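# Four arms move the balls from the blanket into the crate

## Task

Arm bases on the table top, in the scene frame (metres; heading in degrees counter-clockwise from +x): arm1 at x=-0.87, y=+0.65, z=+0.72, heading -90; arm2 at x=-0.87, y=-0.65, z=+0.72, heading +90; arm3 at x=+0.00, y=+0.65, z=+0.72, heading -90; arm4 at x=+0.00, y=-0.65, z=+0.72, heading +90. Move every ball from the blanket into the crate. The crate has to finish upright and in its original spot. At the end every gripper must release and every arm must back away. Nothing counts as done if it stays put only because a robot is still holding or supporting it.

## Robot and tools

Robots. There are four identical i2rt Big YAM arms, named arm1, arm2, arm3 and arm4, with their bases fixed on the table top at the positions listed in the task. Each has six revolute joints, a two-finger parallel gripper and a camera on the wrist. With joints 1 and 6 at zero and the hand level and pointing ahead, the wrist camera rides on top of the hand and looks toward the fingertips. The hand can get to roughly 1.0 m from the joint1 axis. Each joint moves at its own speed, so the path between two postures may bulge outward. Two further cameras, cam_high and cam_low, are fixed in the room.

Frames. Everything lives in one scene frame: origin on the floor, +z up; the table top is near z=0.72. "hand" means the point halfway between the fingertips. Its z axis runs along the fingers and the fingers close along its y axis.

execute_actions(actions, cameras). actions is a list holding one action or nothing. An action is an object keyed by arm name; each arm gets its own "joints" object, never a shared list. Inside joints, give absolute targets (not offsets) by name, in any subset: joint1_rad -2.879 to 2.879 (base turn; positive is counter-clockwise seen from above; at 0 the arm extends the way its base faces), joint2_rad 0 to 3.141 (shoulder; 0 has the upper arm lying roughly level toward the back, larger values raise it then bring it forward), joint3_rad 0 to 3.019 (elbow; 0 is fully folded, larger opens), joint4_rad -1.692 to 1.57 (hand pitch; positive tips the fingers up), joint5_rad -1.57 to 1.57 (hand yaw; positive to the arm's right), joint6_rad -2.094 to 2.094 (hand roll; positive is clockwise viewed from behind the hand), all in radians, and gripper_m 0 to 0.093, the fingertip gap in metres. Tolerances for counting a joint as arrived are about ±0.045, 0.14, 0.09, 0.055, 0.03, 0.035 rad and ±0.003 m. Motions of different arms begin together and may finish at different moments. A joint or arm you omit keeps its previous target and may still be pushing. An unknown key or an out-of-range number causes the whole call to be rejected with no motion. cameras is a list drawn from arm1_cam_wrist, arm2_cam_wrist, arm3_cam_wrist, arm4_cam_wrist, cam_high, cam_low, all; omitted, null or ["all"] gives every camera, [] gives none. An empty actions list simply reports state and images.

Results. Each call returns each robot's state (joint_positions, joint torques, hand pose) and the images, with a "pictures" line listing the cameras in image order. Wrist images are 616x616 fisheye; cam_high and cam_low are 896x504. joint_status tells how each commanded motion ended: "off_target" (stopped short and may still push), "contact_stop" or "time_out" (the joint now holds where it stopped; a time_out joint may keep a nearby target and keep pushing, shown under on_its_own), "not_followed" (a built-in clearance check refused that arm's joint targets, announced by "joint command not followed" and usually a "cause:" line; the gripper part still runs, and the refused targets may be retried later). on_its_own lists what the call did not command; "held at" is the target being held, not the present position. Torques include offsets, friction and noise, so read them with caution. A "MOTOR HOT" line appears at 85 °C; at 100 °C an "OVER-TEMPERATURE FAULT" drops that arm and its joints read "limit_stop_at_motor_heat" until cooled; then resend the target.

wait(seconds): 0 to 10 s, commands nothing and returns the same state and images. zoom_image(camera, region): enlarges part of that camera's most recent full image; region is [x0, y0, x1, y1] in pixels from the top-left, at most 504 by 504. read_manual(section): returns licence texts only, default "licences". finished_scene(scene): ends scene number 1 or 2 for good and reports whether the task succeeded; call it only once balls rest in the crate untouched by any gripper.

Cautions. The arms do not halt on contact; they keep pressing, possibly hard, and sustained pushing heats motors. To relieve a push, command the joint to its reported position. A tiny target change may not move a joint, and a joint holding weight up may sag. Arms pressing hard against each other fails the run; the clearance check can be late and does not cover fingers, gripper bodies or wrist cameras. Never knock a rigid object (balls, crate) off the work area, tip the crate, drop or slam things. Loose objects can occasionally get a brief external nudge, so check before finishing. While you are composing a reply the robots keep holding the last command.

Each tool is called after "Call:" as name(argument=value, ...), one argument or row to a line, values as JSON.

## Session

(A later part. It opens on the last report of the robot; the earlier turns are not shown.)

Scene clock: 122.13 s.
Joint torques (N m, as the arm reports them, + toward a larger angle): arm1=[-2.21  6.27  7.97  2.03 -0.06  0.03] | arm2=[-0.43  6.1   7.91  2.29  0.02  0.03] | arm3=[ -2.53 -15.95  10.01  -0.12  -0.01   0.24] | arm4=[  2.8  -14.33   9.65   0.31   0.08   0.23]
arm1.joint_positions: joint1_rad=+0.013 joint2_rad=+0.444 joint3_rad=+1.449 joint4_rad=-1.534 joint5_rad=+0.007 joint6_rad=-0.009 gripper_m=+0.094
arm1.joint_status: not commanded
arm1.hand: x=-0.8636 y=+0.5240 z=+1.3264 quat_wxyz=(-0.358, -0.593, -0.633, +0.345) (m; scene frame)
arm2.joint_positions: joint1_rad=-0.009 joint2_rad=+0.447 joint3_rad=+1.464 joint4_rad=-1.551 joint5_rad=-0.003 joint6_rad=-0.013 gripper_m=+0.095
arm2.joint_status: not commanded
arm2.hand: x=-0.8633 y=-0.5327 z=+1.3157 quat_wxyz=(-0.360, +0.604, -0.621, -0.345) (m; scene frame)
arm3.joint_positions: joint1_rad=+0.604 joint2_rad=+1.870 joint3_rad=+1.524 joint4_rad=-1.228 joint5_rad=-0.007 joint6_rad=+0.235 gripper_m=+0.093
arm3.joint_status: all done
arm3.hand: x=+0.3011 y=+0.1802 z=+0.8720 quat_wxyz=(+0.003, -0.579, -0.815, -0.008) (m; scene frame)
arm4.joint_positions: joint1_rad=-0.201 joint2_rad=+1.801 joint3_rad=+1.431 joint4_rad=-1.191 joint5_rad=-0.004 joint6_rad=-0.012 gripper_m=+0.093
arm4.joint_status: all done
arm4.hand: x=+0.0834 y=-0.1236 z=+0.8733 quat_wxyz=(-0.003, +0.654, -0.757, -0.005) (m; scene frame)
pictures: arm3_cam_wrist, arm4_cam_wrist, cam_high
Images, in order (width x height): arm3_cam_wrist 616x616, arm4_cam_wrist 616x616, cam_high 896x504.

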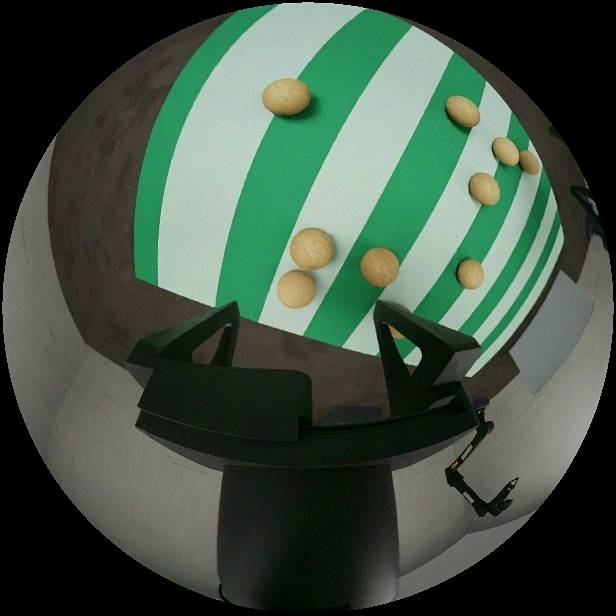

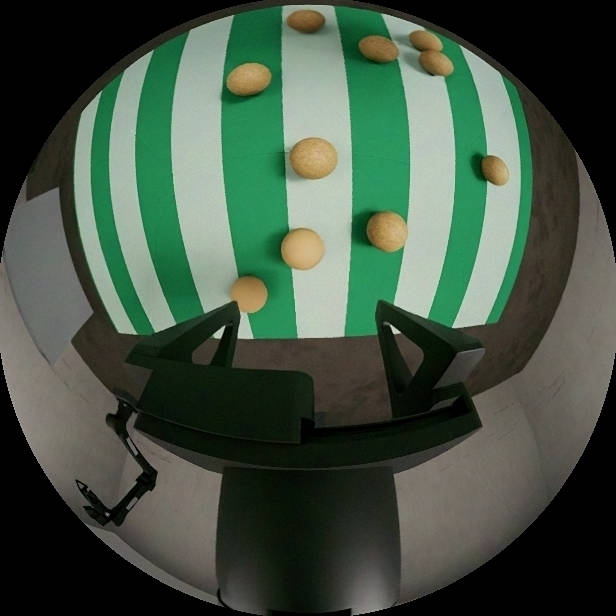

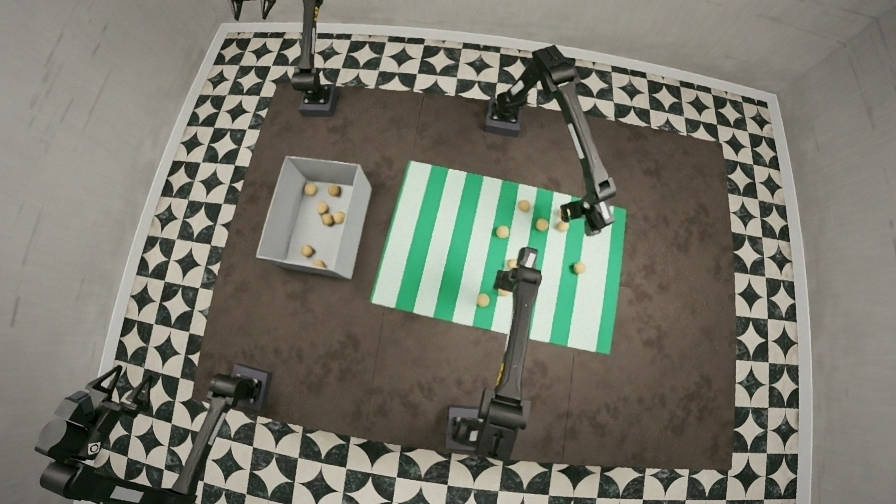

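Call:
execute_actions(
  actions=[
    {"arm4":{"joints":{"joint1_rad":-0.178,"joint2_rad":1.952,"joint3_rad":1.348,"joint4_rad":-0.928}},"arm3":{"joints":{"joint1_rad":0.582,"joint2_rad":2.012,"joint3_rad":1.43,"joint4_rad":-0.962,"gripper_m":0.076}}},
  ],
  cameras=[],
)

Call:
execute_actions(
  actions=[
    {"arm4":{"joints":{"gripper_m":0.038}},"arm3":{"joints":{"gripper_m":0.038}}},
  ],
  cameras=[],
)

Call:
execute_actions(
  actions=[
    {"arm4":{"joints":{"joint2_rad":1.4,"joint3_rad":1.65,"joint4_rad":-1.1}},"arm3":{"joints":{"joint2_rad":1.4,"joint3_rad":1.65,"joint4_rad":-1.1}}},
  ],
  cameras=[],
)

Call:
execute_actions(
  actions=[
    {"arm4":{"joints":{"joint1_rad":0.77,"joint3_rad":2.38,"joint4_rad":-0.9}},"arm3":{"joints":{"joint1_rad":-0.88,"joint3_rad":2.38,"joint6_rad":0}}},
  ],
  cameras=[],
)

Call:
execute_actions(
  actions=[
    {"arm4":{"joints":{"joint2_rad":2.24}},"arm3":{"joints":{"joint2_rad":2.22}}},
  ],
  cameras=[],
)

Call:
execute_actions(
  actions=[
    {"arm4":{"joints":{"gripper_m":0.093}},"arm3":{"joints":{"gripper_m":0.093}}},
  ],
  cameras=[],
)

Call:
execute_actions(
  actions=[
    {"arm4":{"joints":{"joint2_rad":1.35,"joint3_rad":1.865,"joint4_rad":-1.345,"joint6_rad":-1.0}},"arm3":{"joints":{"joint1_rad":-0.4,"joint2_rad":1.35,"joint3_rad":1.8}}},
  ],
  cameras=[],
)

Call:
execute_actions(
  actions=[
    {"arm4":{"joints":{"joint1_rad":-0.2,"joint2_rad":2.065}},"arm3":{"joints":{"joint1_rad":0.65,"joint2_rad":1.754,"joint3_rad":1.38,"joint4_rad":-1.18}}},
  ],
  cameras=["arm3_cam_wrist","arm4_cam_wrist","cam_high"],
)

Scene clock: 137.07 s.
Joint torques (N m, as the arm reports them, + toward a larger angle): arm1=[-1.15  5.74  7.98  1.92 -0.04  0.07] | arm2=[-0.43  6.09  7.91  2.29  0.01  0.03] | arm3=[ -2.7  -18.96   7.69   0.58  -0.01   0.25] | arm4=[  2.98 -17.51   7.69   0.61   0.1    0.23]
arm1.joint_positions: joint1_rad=+0.013 joint2_rad=+0.444 joint3_rad=+1.449 joint4_rad=-1.534 joint5_rad=+0.007 joint6_rad=-0.009 gripper_m=+0.094
arm1.joint_status: not commanded
arm1.hand: x=-0.8636 y=+0.5240 z=+1.3264 quat_wxyz=(-0.358, -0.593, -0.633, +0.345) (m; scene frame)
arm2.joint_positions: joint1_rad=-0.009 joint2_rad=+0.447 joint3_rad=+1.464 joint4_rad=-1.551 joint5_rad=-0.003 joint6_rad=-0.013 gripper_m=+0.095
arm2.joint_status: not commanded
arm2.hand: x=-0.8633 y=-0.5327 z=+1.3157 quat_wxyz=(-0.360, +0.604, -0.621, -0.345) (m; scene frame)
arm3.joint_positions: joint1_rad=+0.597 joint2_rad=+2.032 joint3_rad=+1.420 joint4_rad=-0.971 joint5_rad=-0.007 joint6_rad=+0.235 gripper_m=+0.076
arm3.joint_status: all done
arm3.hand: x=+0.2998 y=+0.1764 z=+0.7489 quat_wxyz=(+0.008, -0.582, -0.813, -0.010) (m; scene frame)
arm4.joint_positions: joint1_rad=-0.190 joint2_rad=+1.970 joint3_rad=+1.331 joint4_rad=-0.942 joint5_rad=-0.004 joint6_rad=-0.012 gripper_m=+0.093
arm4.joint_status: all done
arm4.hand: x=+0.0780 y=-0.1201 z=+0.7525 quat_wxyz=(+0.005, +0.658, -0.753, +0.001) (m; scene frame)
pictures: none
No camera images: the call's "cameras" was empty. Leave "cameras" out to get every camera's image.

Scene clock: 137.67 s.
Joint torques (N m, as the arm reports them, + toward a larger angle): arm1=[-1.38  6.28  7.95  2.1  -0.05  0.04] | arm2=[-0.44  6.1   7.91  2.3   0.01  0.03] | arm3=[ -2.69 -18.98   7.71   0.57  -0.02   0.25] | arm4=[  3.16 -17.34   7.58   0.67   0.08   0.22]
arm1.joint_positions: joint1_rad=+0.013 joint2_rad=+0.444 joint3_rad=+1.449 joint4_rad=-1.534 joint5_rad=+0.007 joint6_rad=-0.009 gripper_m=+0.094
arm1.joint_status: not commanded
arm1.hand: x=-0.8636 y=+0.5240 z=+1.3264 quat_wxyz=(-0.358, -0.593, -0.633, +0.345) (m; scene frame)
arm2.joint_positions: joint1_rad=-0.009 joint2_rad=+0.447 joint3_rad=+1.464 joint4_rad=-1.551 joint5_rad=-0.003 joint6_rad=-0.013 gripper_m=+0.095
arm2.joint_status: not commanded
arm2.hand: x=-0.8633 y=-0.5327 z=+1.3157 quat_wxyz=(-0.360, +0.604, -0.621, -0.345) (m; scene frame)
arm3.joint_positions: joint1_rad=+0.597 joint2_rad=+2.032 joint3_rad=+1.420 joint4_rad=-0.971 joint5_rad=-0.007 joint6_rad=+0.235 gripper_m=+0.048
arm3.joint_status: gripper_m off_target (ended at +0.048, target +0.038)
arm3.hand: x=+0.2998 y=+0.1764 z=+0.7489 quat_wxyz=(+0.008, -0.582, -0.813, -0.010) (m; scene frame)
arm4.joint_positions: joint1_rad=-0.190 joint2_rad=+1.970 joint3_rad=+1.331 joint4_rad=-0.942 joint5_rad=-0.004 joint6_rad=-0.012 gripper_m=+0.047
arm4.joint_status: gripper_m off_target (ended at +0.047, target +0.038)
arm4.hand: x=+0.0780 y=-0.1201 z=+0.7525 quat_wxyz=(+0.005, +0.658, -0.753, +0.001) (m; scene frame)
pictures: none
No camera images: the call's "cameras" was empty. Leave "cameras" out to get every camera's image.

Scene clock: 139.47 s.
Joint torques (N m, as the arm reports them, + toward a larger angle): arm1=[-1.6   6.25  8.05  2.17 -0.07  0.03] | arm2=[-0.45  6.1   7.91  2.3   0.02  0.03] | arm3=[ -2.68 -11.78  10.41   1.11  -0.02   0.23] | arm4=[  3.09 -12.12   9.64   0.94   0.1    0.2 ]
arm1.joint_positions: joint1_rad=+0.013 joint2_rad=+0.444 joint3_rad=+1.449 joint4_rad=-1.534 joint5_rad=+0.007 joint6_rad=-0.009 gripper_m=+0.094
arm1.joint_status: not commanded
arm1.hand: x=-0.8636 y=+0.5240 z=+1.3264 quat_wxyz=(-0.358, -0.593, -0.633, +0.345) (m; scene frame)
arm2.joint_positions: joint1_rad=-0.009 joint2_rad=+0.447 joint3_rad=+1.464 joint4_rad=-1.551 joint5_rad=-0.003 joint6_rad=-0.013 gripper_m=+0.095
arm2.joint_status: not commanded
arm2.hand: x=-0.8633 y=-0.5327 z=+1.3157 quat_wxyz=(-0.360, +0.604, -0.621, -0.345) (m; scene frame)
arm3.joint_positions: joint1_rad=+0.597 joint2_rad=+1.413 joint3_rad=+1.638 joint4_rad=-1.095 joint5_rad=-0.007 joint6_rad=+0.235 gripper_m=+0.048
arm3.joint_status: all done
arm3.hand: x=+0.2995 y=+0.1719 z=+1.1870 quat_wxyz=(-0.316, -0.548, -0.765, +0.122) (m; scene frame)
arm4.joint_positions: joint1_rad=-0.190 joint2_rad=+1.417 joint3_rad=+1.633 joint4_rad=-1.092 joint5_rad=-0.004 joint6_rad=-0.012 gripper_m=+0.047
arm4.joint_status: all done
arm4.hand: x=+0.0817 y=-0.0951 z=+1.1816 quat_wxyz=(-0.258, +0.619, -0.708, -0.223) (m; scene frame)
pictures: none
No camera images: the call's "cameras" was empty. Leave "cameras" out to get every camera's image.

Scene clock: 141.27 s.
Joint torques (N m, as the arm reports them, + toward a larger angle): arm1=[-1.48  5.9   7.95  2.08 -0.06  0.04] | arm2=[-0.41  6.09  7.91  2.29  0.02  0.03] | arm3=[-2.16 -6.63 10.35  1.84 -0.12 -0.01] | arm4=[ 2.58 -6.39  7.19  2.13  0.14  0.21]
arm1.joint_positions: joint1_rad=+0.013 joint2_rad=+0.444 joint3_rad=+1.449 joint4_rad=-1.534 joint5_rad=+0.007 joint6_rad=-0.009 gripper_m=+0.094
arm1.joint_status: not commanded
arm1.hand: x=-0.8636 y=+0.5240 z=+1.3264 quat_wxyz=(-0.358, -0.593, -0.633, +0.345) (m; scene frame)
arm2.joint_positions: joint1_rad=-0.009 joint2_rad=+0.447 joint3_rad=+1.464 joint4_rad=-1.551 joint5_rad=-0.003 joint6_rad=-0.013 gripper_m=+0.095
arm2.joint_status: not commanded
arm2.hand: x=-0.8633 y=-0.5327 z=+1.3157 quat_wxyz=(-0.360, +0.604, -0.621, -0.345) (m; scene frame)
arm3.joint_positions: joint1_rad=-0.874 joint2_rad=+1.405 joint3_rad=+2.334 joint4_rad=-1.102 joint5_rad=-0.004 joint6_rad=+0.015 gripper_m=+0.048
arm3.joint_status: all done
arm3.hand: x=-0.3915 y=+0.3349 z=+1.5556 quat_wxyz=(-0.212, -0.726, -0.248, +0.605) (m; scene frame)
arm4.joint_positions: joint1_rad=+0.761 joint2_rad=+1.396 joint3_rad=+2.359 joint4_rad=-0.915 joint5_rad=-0.005 joint6_rad=-0.012 gripper_m=+0.047
arm4.joint_status: all done
arm4.hand: x=-0.3514 y=-0.3137 z=+1.6134 quat_wxyz=(-0.273, +0.642, -0.252, -0.671) (m; scene frame)
pictures: none
No camera images: the call's "cameras" was empty. Leave "cameras" out to get every camera's image.

Scene clock: 143.27 s.
Joint torques (N m, as the arm reports them, + toward a larger angle): arm1=[-1.32  6.34  7.97  2.04 -0.06  0.03] | arm2=[-0.44  6.11  7.91  2.29  0.01  0.03] | arm3=[ -2.34 -22.59  12.48   1.32  -0.11  -0.01] | arm4=[  3.05 -21.64  11.43   1.51   0.13   0.21]
arm1.joint_positions: joint1_rad=+0.013 joint2_rad=+0.444 joint3_rad=+1.449 joint4_rad=-1.534 joint5_rad=+0.007 joint6_rad=-0.009 gripper_m=+0.094
arm1.joint_status: not commanded
arm1.hand: x=-0.8636 y=+0.5240 z=+1.3264 quat_wxyz=(-0.358, -0.593, -0.633, +0.345) (m; scene frame)
arm2.joint_positions: joint1_rad=-0.009 joint2_rad=+0.447 joint3_rad=+1.464 joint4_rad=-1.551 joint5_rad=-0.003 joint6_rad=-0.013 gripper_m=+0.095
arm2.joint_status: not commanded
arm2.hand: x=-0.8633 y=-0.5327 z=+1.3157 quat_wxyz=(-0.360, +0.604, -0.621, -0.345) (m; scene frame)
arm3.joint_positions: joint1_rad=-0.874 joint2_rad=+2.219 joint3_rad=+2.342 joint4_rad=-1.104 joint5_rad=-0.004 joint6_rad=+0.015 gripper_m=+0.048
arm3.joint_status: all done
arm3.hand: x=-0.6463 y=+0.1420 z=+1.0086 quat_wxyz=(-0.094, -0.907, -0.307, +0.272) (m; scene frame)
arm4.joint_positions: joint1_rad=+0.761 joint2_rad=+2.230 joint3_rad=+2.340 joint4_rad=-0.904 joint5_rad=-0.005 joint6_rad=-0.012 gripper_m=+0.047
arm4.joint_status: all done
arm4.hand: x=-0.6198 y=-0.0547 z=+1.0277 quat_wxyz=(-0.142, +0.861, -0.340, -0.351) (m; scene frame)
pictures: none
No camera images: the call's "cameras" was empty. Leave "cameras" out to get every camera's image.

Scene clock: 143.87 s.
Joint torques (N m, as the arm reports them, + toward a larger angle): arm1=[-1.61  5.66  7.93  2.08 -0.04  0.08] | arm2=[-0.41  6.05  7.91  2.29  0.01  0.03] | arm3=[ -2.34 -22.62  12.45   1.34  -0.11  -0.01] | arm4=[  2.73 -21.79  11.44   1.52   0.16   0.22]
arm1.joint_positions: joint1_rad=+0.013 joint2_rad=+0.444 joint3_rad=+1.449 joint4_rad=-1.534 joint5_rad=+0.007 joint6_rad=-0.009 gripper_m=+0.094
arm1.joint_status: not commanded
arm1.hand: x=-0.8636 y=+0.5240 z=+1.3264 quat_wxyz=(-0.358, -0.593, -0.633, +0.345) (m; scene frame)
arm2.joint_positions: joint1_rad=-0.009 joint2_rad=+0.447 joint3_rad=+1.464 joint4_rad=-1.551 joint5_rad=-0.003 joint6_rad=-0.013 gripper_m=+0.095
arm2.joint_status: not commanded
arm2.hand: x=-0.8633 y=-0.5327 z=+1.3157 quat_wxyz=(-0.360, +0.604, -0.621, -0.345) (m; scene frame)
arm3.joint_positions: joint1_rad=-0.874 joint2_rad=+2.219 joint3_rad=+2.342 joint4_rad=-1.104 joint5_rad=-0.004 joint6_rad=+0.015 gripper_m=+0.093
arm3.joint_status: all done
arm3.hand: x=-0.6463 y=+0.1420 z=+1.0086 quat_wxyz=(-0.094, -0.907, -0.307, +0.272) (m; scene frame)
arm4.joint_positions: joint1_rad=+0.761 joint2_rad=+2.230 joint3_rad=+2.340 joint4_rad=-0.904 joint5_rad=-0.005 joint6_rad=-0.011 gripper_m=+0.093
arm4.joint_status: all done
arm4.hand: x=-0.6198 y=-0.0547 z=+1.0277 quat_wxyz=(-0.142, +0.861, -0.340, -0.351) (m; scene frame)
pictures: none
No camera images: the call's "cameras" was empty. Leave "cameras" out to get every camera's image.

Scene clock: 145.87 s.
Joint torques (N m, as the arm reports them, + toward a larger angle): arm1=[-1.53  5.56  7.9   2.13 -0.06  0.05] | arm2=[-0.42  6.09  7.91  2.29  0.01  0.03] | arm3=[-1.54 -9.99  9.18  1.61 -0.06  0.03] | arm4=[  2.87 -10.03   8.67   0.84   0.08  -0.03]
arm1.joint_positions: joint1_rad=+0.013 joint2_rad=+0.444 joint3_rad=+1.449 joint4_rad=-1.534 joint5_rad=+0.007 joint6_rad=-0.009 gripper_m=+0.094
arm1.joint_status: not commanded
arm1.hand: x=-0.8636 y=+0.5240 z=+1.3264 quat_wxyz=(-0.358, -0.593, -0.633, +0.345) (m; scene frame)
arm2.joint_positions: joint1_rad=-0.009 joint2_rad=+0.447 joint3_rad=+1.464 joint4_rad=-1.551 joint5_rad=-0.003 joint6_rad=-0.013 gripper_m=+0.095
arm2.joint_status: not commanded
arm2.hand: x=-0.8633 y=-0.5327 z=+1.3157 quat_wxyz=(-0.360, +0.604, -0.621, -0.345) (m; scene frame)
arm3.joint_positions: joint1_rad=-0.403 joint2_rad=+1.360 joint3_rad=+1.798 joint4_rad=-1.102 joint5_rad=-0.006 joint6_rad=+0.010 gripper_m=+0.093
arm3.joint_status: all done
arm3.hand: x=-0.2319 y=+0.1467 z=+1.2999 quat_wxyz=(-0.235, -0.761, -0.482, +0.364) (m; scene frame)
arm4.joint_positions: joint1_rad=+0.761 joint2_rad=+1.363 joint3_rad=+1.853 joint4_rad=-1.335 joint5_rad=-0.005 joint6_rad=-0.985 gripper_m=+0.093
arm4.joint_status: all done
arm4.hand: x=-0.3683 y=-0.2970 z=+1.2835 quat_wxyz=(-0.271, +0.929, +0.103, -0.229) (m; scene frame)
pictures: none
No camera images: the call's "cameras" was empty. Leave "cameras" out to get every camera's image.

Scene clock: 147.77 s.
Joint torques (N m, as the arm reports them, + toward a larger angle): arm1=[-1.51  5.82  8.02  2.04 -0.03  0.07] | arm2=[-0.43  6.09  7.91  2.3   0.02  0.03] | arm3=[ -1.94 -13.53   9.88  -0.07  -0.04   0.03] | arm4=[  1.87 -19.19   9.68  -0.23  -0.04  -0.07]
arm1.joint_positions: joint1_rad=+0.013 joint2_rad=+0.444 joint3_rad=+1.449 joint4_rad=-1.534 joint5_rad=+0.007 joint6_rad=-0.009 gripper_m=+0.094
arm1.joint_status: not commanded
arm1.hand: x=-0.8636 y=+0.5240 z=+1.3264 quat_wxyz=(-0.358, -0.593, -0.633, +0.345) (m; scene frame)
arm2.joint_positions: joint1_rad=-0.009 joint2_rad=+0.447 joint3_rad=+1.464 joint4_rad=-1.551 joint5_rad=-0.003 joint6_rad=-0.013 gripper_m=+0.095
arm2.joint_status: not commanded
arm2.hand: x=-0.8633 y=-0.5327 z=+1.3157 quat_wxyz=(-0.360, +0.604, -0.621, -0.345) (m; scene frame)
arm3.joint_positions: joint1_rad=+0.651 joint2_rad=+1.750 joint3_rad=+1.355 joint4_rad=-1.173 joint5_rad=-0.007 joint6_rad=+0.010 gripper_m=+0.093
arm3.joint_status: all done
arm3.hand: x=+0.2955 y=+0.2338 z=+0.8741 quat_wxyz=(+0.000, -0.463, -0.886, -0.007) (m; scene frame)
arm4.joint_positions: joint1_rad=-0.196 joint2_rad=+2.066 joint3_rad=+1.835 joint4_rad=-1.336 joint5_rad=-0.003 joint6_rad=-0.987 gripper_m=+0.093
arm4.joint_status: all done
arm4.hand: x=+0.0964 y=-0.0233 z=+0.8714 quat_wxyz=(-0.002, +0.933, -0.360, -0.002) (m; scene frame)
pictures: arm3_cam_wrist, arm4_cam_wrist, cam_high
Images, in order (width x height): arm3_cam_wrist 616x616, arm4_cam_wrist 616x616, cam_high 896x504.

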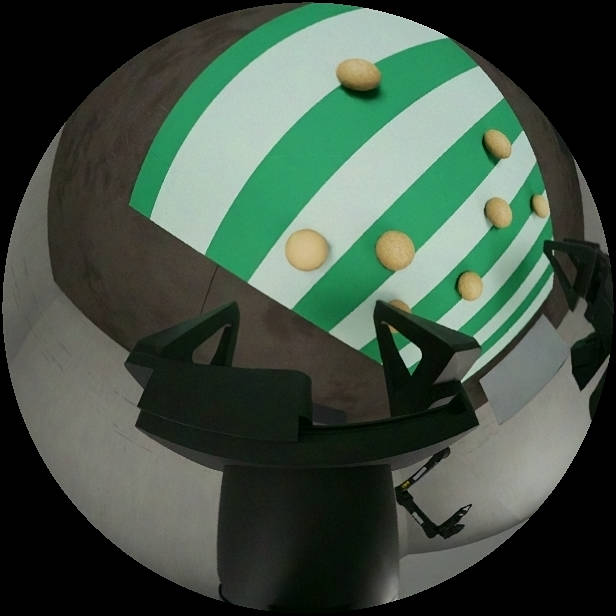

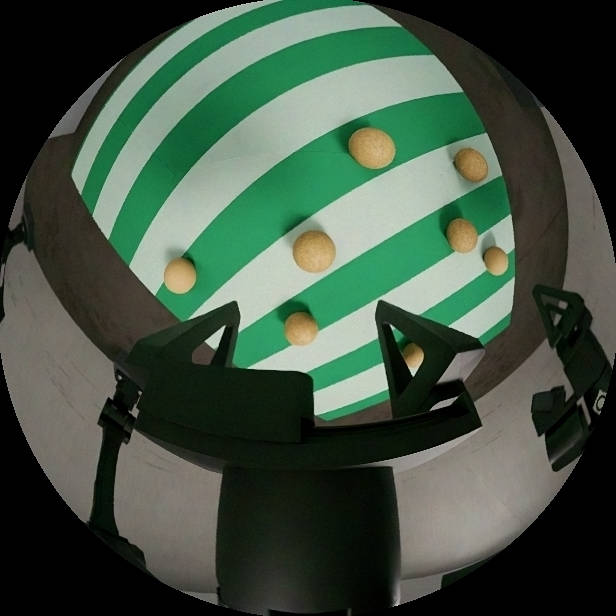

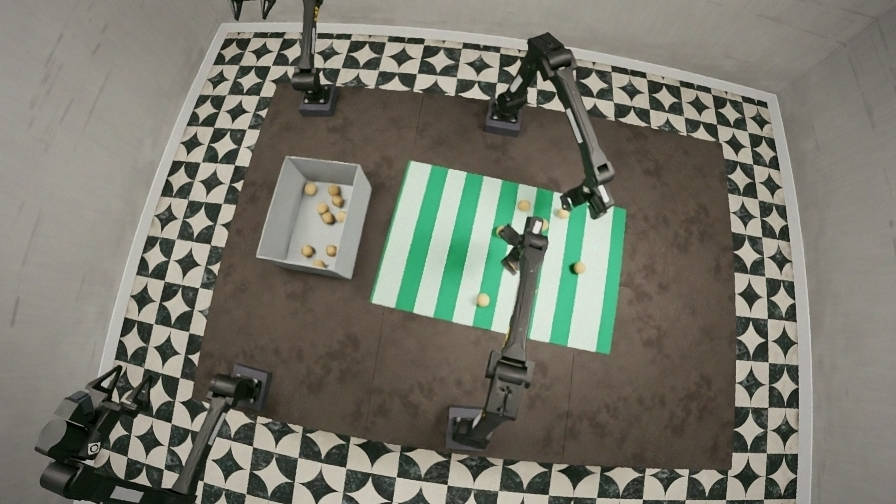

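Call:
execute_actions(
  actions=[
    {"arm4":{"joints":{"joint2_rad":2.172,"joint3_rad":1.728,"joint4_rad":-1.09}},"arm3":{"joints":{"joint2_rad":1.905,"joint3_rad":1.25,"joint4_rad":-0.89}}},
  ],
  cameras=[],
)

Call:
execute_actions(
  actions=[
    {"arm4":{"joints":{"gripper_m":0.038}},"arm3":{"joints":{"gripper_m":0.038}}},
  ],
  cameras=[],
)

Call:
execute_actions(
  actions=[
    {"arm4":{"joints":{"joint2_rad":1.45}},"arm3":{"joints":{"joint2_rad":1.4,"joint3_rad":1.65,"joint4_rad":-1.1}}},
  ],
  cameras=[],
)

Call:
execute_actions(
  actions=[
    {"arm4":{"joints":{"joint1_rad":0.775,"joint3_rad":2.38,"joint4_rad":-0.9,"joint6_rad":0}},"arm3":{"joints":{"joint1_rad":-0.885,"joint3_rad":2.38}}},
  ],
  cameras=[],
)

Call:
execute_actions(
  actions=[
    {"arm4":{"joints":{"joint2_rad":2.24}},"arm3":{"joints":{"joint2_rad":2.22}}},
  ],
  cameras=[],
)

Call:
execute_actions(
  actions=[
    {"arm4":{"joints":{"gripper_m":0.093}},"arm3":{"joints":{"gripper_m":0.093}}},
  ],
  cameras=[],
)

Call:
execute_actions(
  actions=[
    {"arm4":{"joints":{"joint2_rad":1.35,"joint3_rad":1.8,"joint4_rad":-1.26}},"arm3":{"joints":{"joint1_rad":-0.4,"joint2_rad":1.35,"joint3_rad":1.8}}},
  ],
  cameras=[],
)

Call:
execute_actions(
  actions=[
    {"arm4":{"joints":{"joint1_rad":-0.04,"joint2_rad":1.68,"joint3_rad":1.285,"joint4_rad":-1.145}},"arm3":{"joints":{"joint1_rad":0.435,"joint2_rad":1.788,"joint3_rad":1.425,"joint4_rad":-1.19}}},
  ],
  cameras=["arm3_cam_wrist","arm4_cam_wrist","cam_high"],
)

Scene clock: 164.00 s.
Joint torques (N m, as the arm reports them, + toward a larger angle): arm1=[-1.81  6.28  7.97  2.12 -0.08  0.05] | arm2=[-0.41  6.06  7.91  2.29  0.02  0.03] | arm3=[ -1.7  -16.95   7.43   0.57  -0.04   0.03] | arm4=[  2.1  -21.07   8.12   0.56  -0.03  -0.1 ]
arm1.joint_positions: joint1_rad=+0.013 joint2_rad=+0.444 joint3_rad=+1.449 joint4_rad=-1.534 joint5_rad=+0.007 joint6_rad=-0.009 gripper_m=+0.094
arm1.joint_status: not commanded
arm1.hand: x=-0.8636 y=+0.5240 z=+1.3264 quat_wxyz=(-0.358, -0.593, -0.633, +0.345) (m; scene frame)
arm2.joint_positions: joint1_rad=-0.009 joint2_rad=+0.447 joint3_rad=+1.464 joint4_rad=-1.551 joint5_rad=-0.003 joint6_rad=-0.013 gripper_m=+0.095
arm2.joint_status: not commanded
arm2.hand: x=-0.8633 y=-0.5327 z=+1.3157 quat_wxyz=(-0.360, +0.604, -0.621, -0.345) (m; scene frame)
arm3.joint_positions: joint1_rad=+0.651 joint2_rad=+1.924 joint3_rad=+1.240 joint4_rad=-0.899 joint5_rad=-0.007 joint6_rad=+0.010 gripper_m=+0.093
arm3.joint_status: all done
arm3.hand: x=+0.2954 y=+0.2353 z=+0.7507 quat_wxyz=(+0.007, -0.463, -0.886, -0.011) (m; scene frame)
arm4.joint_positions: joint1_rad=-0.196 joint2_rad=+2.193 joint3_rad=+1.711 joint4_rad=-1.103 joint5_rad=-0.003 joint6_rad=-0.987 gripper_m=+0.093
arm4.joint_status: all done
arm4.hand: x=+0.0962 y=-0.0245 z=+0.7493 quat_wxyz=(+0.006, +0.933, -0.360, +0.000) (m; scene frame)
pictures: none
No camera images: the call's "cameras" was empty. Leave "cameras" out to get every camera's image.

Scene clock: 164.60 s.
Joint torques (N m, as the arm reports them, + toward a larger angle): arm1=[-1.77  5.89  7.92  2.08 -0.07  0.03] | arm2=[-0.44  6.09  7.91  2.29  0.02  0.03] | arm3=[ -1.69 -16.71   7.4    0.58  -0.04   0.04] | arm4=[  2.03 -21.25   8.02   0.55  -0.01  -0.09]
arm1.joint_positions: joint1_rad=+0.013 joint2_rad=+0.444 joint3_rad=+1.449 joint4_rad=-1.534 joint5_rad=+0.007 joint6_rad=-0.009 gripper_m=+0.094
arm1.joint_status: not commanded
arm1.hand: x=-0.8636 y=+0.5240 z=+1.3264 quat_wxyz=(-0.358, -0.593, -0.633, +0.345) (m; scene frame)
arm2.joint_positions: joint1_rad=-0.009 joint2_rad=+0.447 joint3_rad=+1.464 joint4_rad=-1.551 joint5_rad=-0.003 joint6_rad=-0.013 gripper_m=+0.095
arm2.joint_status: not commanded
arm2.hand: x=-0.8633 y=-0.5327 z=+1.3157 quat_wxyz=(-0.360, +0.604, -0.621, -0.345) (m; scene frame)
arm3.joint_positions: joint1_rad=+0.651 joint2_rad=+1.924 joint3_rad=+1.240 joint4_rad=-0.899 joint5_rad=-0.007 joint6_rad=+0.010 gripper_m=+0.047
arm3.joint_status: gripper_m off_target (ended at +0.047, target +0.038)
arm3.hand: x=+0.2954 y=+0.2353 z=+0.7507 quat_wxyz=(+0.007, -0.463, -0.886, -0.011) (m; scene frame)
arm4.joint_positions: joint1_rad=-0.196 joint2_rad=+2.193 joint3_rad=+1.711 joint4_rad=-1.103 joint5_rad=-0.003 joint6_rad=-0.987 gripper_m=+0.048
arm4.joint_status: gripper_m off_target (ended at +0.048, target +0.038)
arm4.hand: x=+0.0962 y=-0.0244 z=+0.7493 quat_wxyz=(+0.006, +0.933, -0.360, +0.000) (m; scene frame)
pictures: none
No camera images: the call's "cameras" was empty. Leave "cameras" out to get every camera's image.

Scene clock: 166.40 s.
Joint torques (N m, as the arm reports them, + toward a larger angle): arm1=[-1.48  6.12  7.88  2.1  -0.04  0.07] | arm2=[-0.42  6.1   7.91  2.29  0.02  0.03] | arm3=[ -1.7  -12.08   9.59   1.15  -0.04   0.03] | arm4=[  1.86 -12.     9.34   1.64  -0.01  -0.01]
arm1.joint_positions: joint1_rad=+0.013 joint2_rad=+0.444 joint3_rad=+1.449 joint4_rad=-1.534 joint5_rad=+0.007 joint6_rad=-0.009 gripper_m=+0.094
arm1.joint_status: not commanded
arm1.hand: x=-0.8636 y=+0.5240 z=+1.3264 quat_wxyz=(-0.358, -0.593, -0.633, +0.345) (m; scene frame)
arm2.joint_positions: joint1_rad=-0.009 joint2_rad=+0.447 joint3_rad=+1.464 joint4_rad=-1.551 joint5_rad=-0.003 joint6_rad=-0.013 gripper_m=+0.095
arm2.joint_status: not commanded
arm2.hand: x=-0.8633 y=-0.5327 z=+1.3157 quat_wxyz=(-0.360, +0.604, -0.621, -0.345) (m; scene frame)
arm3.joint_positions: joint1_rad=+0.651 joint2_rad=+1.416 joint3_rad=+1.648 joint4_rad=-1.096 joint5_rad=-0.007 joint6_rad=+0.010 gripper_m=+0.047
arm3.joint_status: all done
arm3.hand: x=+0.3259 y=+0.1873 z=+1.1911 quat_wxyz=(-0.308, -0.436, -0.833, +0.150) (m; scene frame)
arm4.joint_positions: joint1_rad=-0.196 joint2_rad=+1.463 joint3_rad=+1.716 joint4_rad=-1.099 joint5_rad=-0.003 joint6_rad=-0.987 gripper_m=+0.048
arm4.joint_status: all done
arm4.hand: x=+0.0882 y=-0.0758 z=+1.1993 quat_wxyz=(-0.347, +0.872, -0.336, -0.077) (m; scene frame)
pictures: none
No camera images: the call's "cameras" was empty. Leave "cameras" out to get every camera's image.

Scene clock: 168.27 s.
Joint torques (N m, as the arm reports them, + toward a larger angle): arm1=[-1.71  5.95  7.99  1.91 -0.07  0.04] | arm2=[-0.42  6.09  7.9   2.29  0.02  0.03] | arm3=[-2.21 -7.22 10.31  1.86 -0.1   0.03] | arm4=[ 2.57 -7.21  7.93  2.14  0.17  0.24]
arm1.joint_positions: joint1_rad=+0.013 joint2_rad=+0.444 joint3_rad=+1.449 joint4_rad=-1.534 joint5_rad=+0.007 joint6_rad=-0.009 gripper_m=+0.094
arm1.joint_status: not commanded
arm1.hand: x=-0.8636 y=+0.5240 z=+1.3264 quat_wxyz=(-0.358, -0.593, -0.633, +0.345) (m; scene frame)
arm2.joint_positions: joint1_rad=-0.009 joint2_rad=+0.447 joint3_rad=+1.464 joint4_rad=-1.551 joint5_rad=-0.003 joint6_rad=-0.013 gripper_m=+0.095
arm2.joint_status: not commanded
arm2.hand: x=-0.8633 y=-0.5327 z=+1.3157 quat_wxyz=(-0.360, +0.604, -0.621, -0.345) (m; scene frame)
arm3.joint_positions: joint1_rad=-0.879 joint2_rad=+1.406 joint3_rad=+2.334 joint4_rad=-1.103 joint5_rad=-0.005 joint6_rad=+0.010 gripper_m=+0.047
arm3.joint_status: all done
arm3.hand: x=-0.3938 y=+0.3364 z=+1.5547 quat_wxyz=(-0.208, -0.727, -0.249, +0.605) (m; scene frame)
arm4.joint_positions: joint1_rad=+0.768 joint2_rad=+1.442 joint3_rad=+2.353 joint4_rad=-0.915 joint5_rad=-0.005 joint6_rad=-0.015 gripper_m=+0.048
arm4.joint_status: all done
arm4.hand: x=-0.3780 y=-0.2927 z=+1.5887 quat_wxyz=(-0.265, +0.660, -0.255, -0.654) (m; scene frame)
pictures: none
No camera images: the call's "cameras" was empty. Leave "cameras" out to get every camera's image.

Scene clock: 170.23 s.
Joint torques (N m, as the arm reports them, + toward a larger angle): arm1=[-1.64  6.27  7.83  2.08 -0.07  0.03] | arm2=[-0.42  6.1   7.91  2.3   0.02  0.03] | arm3=[ -2.32 -22.66  12.41   1.36  -0.1    0.03] | arm4=[  2.79 -21.33  11.43   1.5    0.12   0.26]
arm1.joint_positions: joint1_rad=+0.013 joint2_rad=+0.444 joint3_rad=+1.449 joint4_rad=-1.534 joint5_rad=+0.007 joint6_rad=-0.009 gripper_m=+0.094
arm1.joint_status: not commanded
arm1.hand: x=-0.8636 y=+0.5240 z=+1.3264 quat_wxyz=(-0.358, -0.593, -0.633, +0.345) (m; scene frame)
arm2.joint_positions: joint1_rad=-0.009 joint2_rad=+0.447 joint3_rad=+1.464 joint4_rad=-1.551 joint5_rad=-0.003 joint6_rad=-0.013 gripper_m=+0.095
arm2.joint_status: not commanded
arm2.hand: x=-0.8633 y=-0.5327 z=+1.3157 quat_wxyz=(-0.360, +0.604, -0.621, -0.345) (m; scene frame)
arm3.joint_positions: joint1_rad=-0.879 joint2_rad=+2.218 joint3_rad=+2.342 joint4_rad=-1.104 joint5_rad=-0.005 joint6_rad=+0.010 gripper_m=+0.047
arm3.joint_status: all done
arm3.hand: x=-0.6489 y=+0.1454 z=+1.0089 quat_wxyz=(-0.092, -0.907, -0.307, +0.272) (m; scene frame)
arm4.joint_positions: joint1_rad=+0.768 joint2_rad=+2.230 joint3_rad=+2.340 joint4_rad=-0.905 joint5_rad=-0.005 joint6_rad=-0.015 gripper_m=+0.048
arm4.joint_status: all done
arm4.hand: x=-0.6235 y=-0.0589 z=+1.0273 quat_wxyz=(-0.141, +0.863, -0.336, -0.351) (m; scene frame)
pictures: none
No camera images: the call's "cameras" was empty. Leave "cameras" out to get every camera's image.

Scene clock: 170.83 s.
Joint torques (N m, as the arm reports them, + toward a larger angle): arm1=[-1.41  6.25  7.97  2.01 -0.07  0.07] | arm2=[-0.44  6.11  7.91  2.3   0.02  0.03] | arm3=[ -2.37 -22.39  12.45   1.34  -0.1    0.03] | arm4=[  2.69 -22.03  11.5    1.58   0.14   0.24]
arm1.joint_positions: joint1_rad=+0.013 joint2_rad=+0.444 joint3_rad=+1.449 joint4_rad=-1.534 joint5_rad=+0.007 joint6_rad=-0.009 gripper_m=+0.094
arm1.joint_status: not commanded
arm1.hand: x=-0.8636 y=+0.5240 z=+1.3264 quat_wxyz=(-0.358, -0.593, -0.633, +0.345) (m; scene frame)
arm2.joint_positions: joint1_rad=-0.009 joint2_rad=+0.447 joint3_rad=+1.464 joint4_rad=-1.551 joint5_rad=-0.003 joint6_rad=-0.013 gripper_m=+0.095
arm2.joint_status: not commanded
arm2.hand: x=-0.8633 y=-0.5327 z=+1.3157 quat_wxyz=(-0.360, +0.604, -0.621, -0.345) (m; scene frame)
arm3.joint_positions: joint1_rad=-0.879 joint2_rad=+2.218 joint3_rad=+2.342 joint4_rad=-1.104 joint5_rad=-0.005 joint6_rad=+0.010 gripper_m=+0.093
arm3.joint_status: all done
arm3.hand: x=-0.6489 y=+0.1454 z=+1.0089 quat_wxyz=(-0.092, -0.907, -0.307, +0.272) (m; scene frame)
arm4.joint_positions: joint1_rad=+0.768 joint2_rad=+2.230 joint3_rad=+2.340 joint4_rad=-0.905 joint5_rad=-0.005 joint6_rad=-0.014 gripper_m=+0.093
arm4.joint_status: all done
arm4.hand: x=-0.6235 y=-0.0589 z=+1.0273 quat_wxyz=(-0.141, +0.863, -0.336, -0.351) (m; scene frame)
pictures: none
No camera images: the call's "cameras" was empty. Leave "cameras" out to get every camera's image.

Scene clock: 172.77 s.
Joint torques (N m, as the arm reports them, + toward a larger angle): arm1=[-1.24  5.83  7.95  2.11 -0.04  0.05] | arm2=[-0.45  6.09  7.92  2.29  0.02  0.03] | arm3=[ -1.54 -10.15   9.24   1.6   -0.06   0.04] | arm4=[  2.52 -10.28   8.91   0.92   0.13   0.27]
arm1.joint_positions: joint1_rad=+0.013 joint2_rad=+0.444 joint3_rad=+1.449 joint4_rad=-1.534 joint5_rad=+0.007 joint6_rad=-0.009 gripper_m=+0.094
arm1.joint_status: not commanded
arm1.hand: x=-0.8636 y=+0.5240 z=+1.3264 quat_wxyz=(-0.358, -0.593, -0.633, +0.345) (m; scene frame)
arm2.joint_positions: joint1_rad=-0.009 joint2_rad=+0.447 joint3_rad=+1.464 joint4_rad=-1.551 joint5_rad=-0.003 joint6_rad=-0.013 gripper_m=+0.095
arm2.joint_status: not commanded
arm2.hand: x=-0.8633 y=-0.5327 z=+1.3157 quat_wxyz=(-0.360, +0.604, -0.621, -0.345) (m; scene frame)
arm3.joint_positions: joint1_rad=-0.403 joint2_rad=+1.361 joint3_rad=+1.798 joint4_rad=-1.102 joint5_rad=-0.006 joint6_rad=+0.009 gripper_m=+0.093
arm3.joint_status: all done
arm3.hand: x=-0.2319 y=+0.1465 z=+1.2997 quat_wxyz=(-0.235, -0.761, -0.482, +0.364) (m; scene frame)
arm4.joint_positions: joint1_rad=+0.768 joint2_rad=+1.362 joint3_rad=+1.788 joint4_rad=-1.250 joint5_rad=-0.005 joint6_rad=-0.014 gripper_m=+0.093
arm4.joint_status: all done
arm4.hand: x=-0.3810 y=-0.2895 z=+1.2652 quat_wxyz=(-0.136, +0.868, -0.338, -0.339) (m; scene frame)
pictures: none
No camera images: the call's "cameras" was empty. Leave "cameras" out to get every camera's image.

Scene clock: 174.40 s.
Joint torques (N m, as the arm reports them, + toward a larger angle): arm1=[-1.23  6.1   8.03  2.14 -0.02  0.06] | arm2=[-0.42  6.09  7.9   2.29  0.01  0.03] | arm3=[ -2.59 -14.24  10.06  -0.06  -0.04   0.04] | arm4=[  3.12 -12.15   9.36   0.06   0.08   0.24]
arm1.joint_positions: joint1_rad=+0.013 joint2_rad=+0.444 joint3_rad=+1.449 joint4_rad=-1.534 joint5_rad=+0.007 joint6_rad=-0.009 gripper_m=+0.094
arm1.joint_status: not commanded
arm1.hand: x=-0.8636 y=+0.5240 z=+1.3264 quat_wxyz=(-0.358, -0.593, -0.633, +0.345) (m; scene frame)
arm2.joint_positions: joint1_rad=-0.009 joint2_rad=+0.447 joint3_rad=+1.464 joint4_rad=-1.551 joint5_rad=-0.003 joint6_rad=-0.013 gripper_m=+0.095
arm2.joint_status: not commanded
arm2.hand: x=-0.8633 y=-0.5327 z=+1.3157 quat_wxyz=(-0.360, +0.604, -0.621, -0.345) (m; scene frame)
arm3.joint_positions: joint1_rad=+0.449 joint2_rad=+1.783 joint3_rad=+1.398 joint4_rad=-1.184 joint5_rad=-0.007 joint6_rad=+0.009 gripper_m=+0.093
arm3.joint_status: all done
arm3.hand: x=+0.2112 y=+0.1713 z=+0.8716 quat_wxyz=(+0.001, -0.550, -0.835, -0.007) (m; scene frame)
arm4.joint_positions: joint1_rad=-0.052 joint2_rad=+1.671 joint3_rad=+1.254 joint4_rad=-1.144 joint5_rad=-0.004 joint6_rad=-0.013 gripper_m=+0.093
arm4.joint_status: all done
arm4.hand: x=+0.0038 y=-0.1712 z=+0.8732 quat_wxyz=(-0.003, +0.709, -0.706, -0.005) (m; scene frame)
pictures: arm3_cam_wrist, arm4_cam_wrist, cam_high
Images, in order (width x height): arm3_cam_wrist 616x616, arm4_cam_wrist 616x616, cam_high 896x504.

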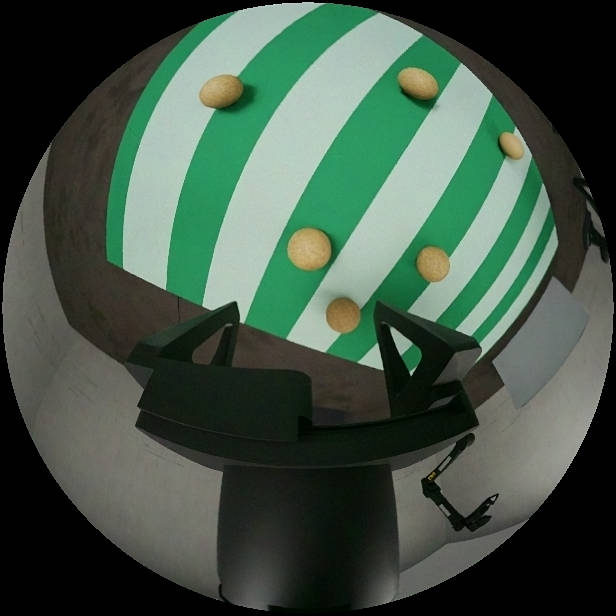

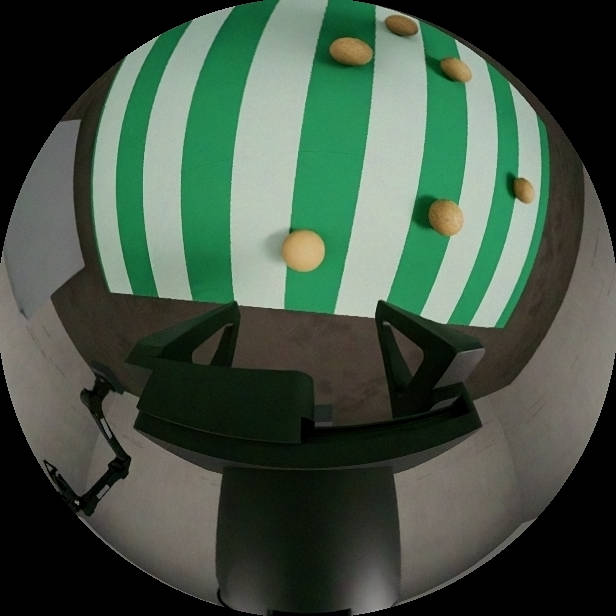

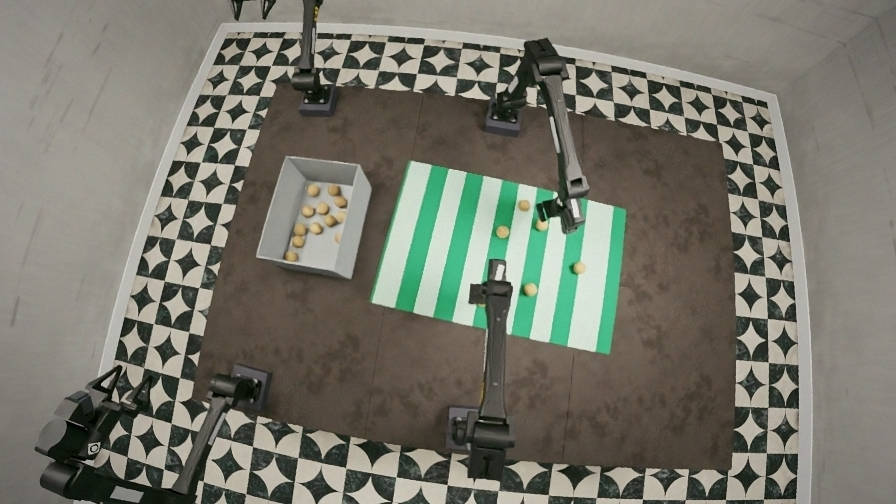

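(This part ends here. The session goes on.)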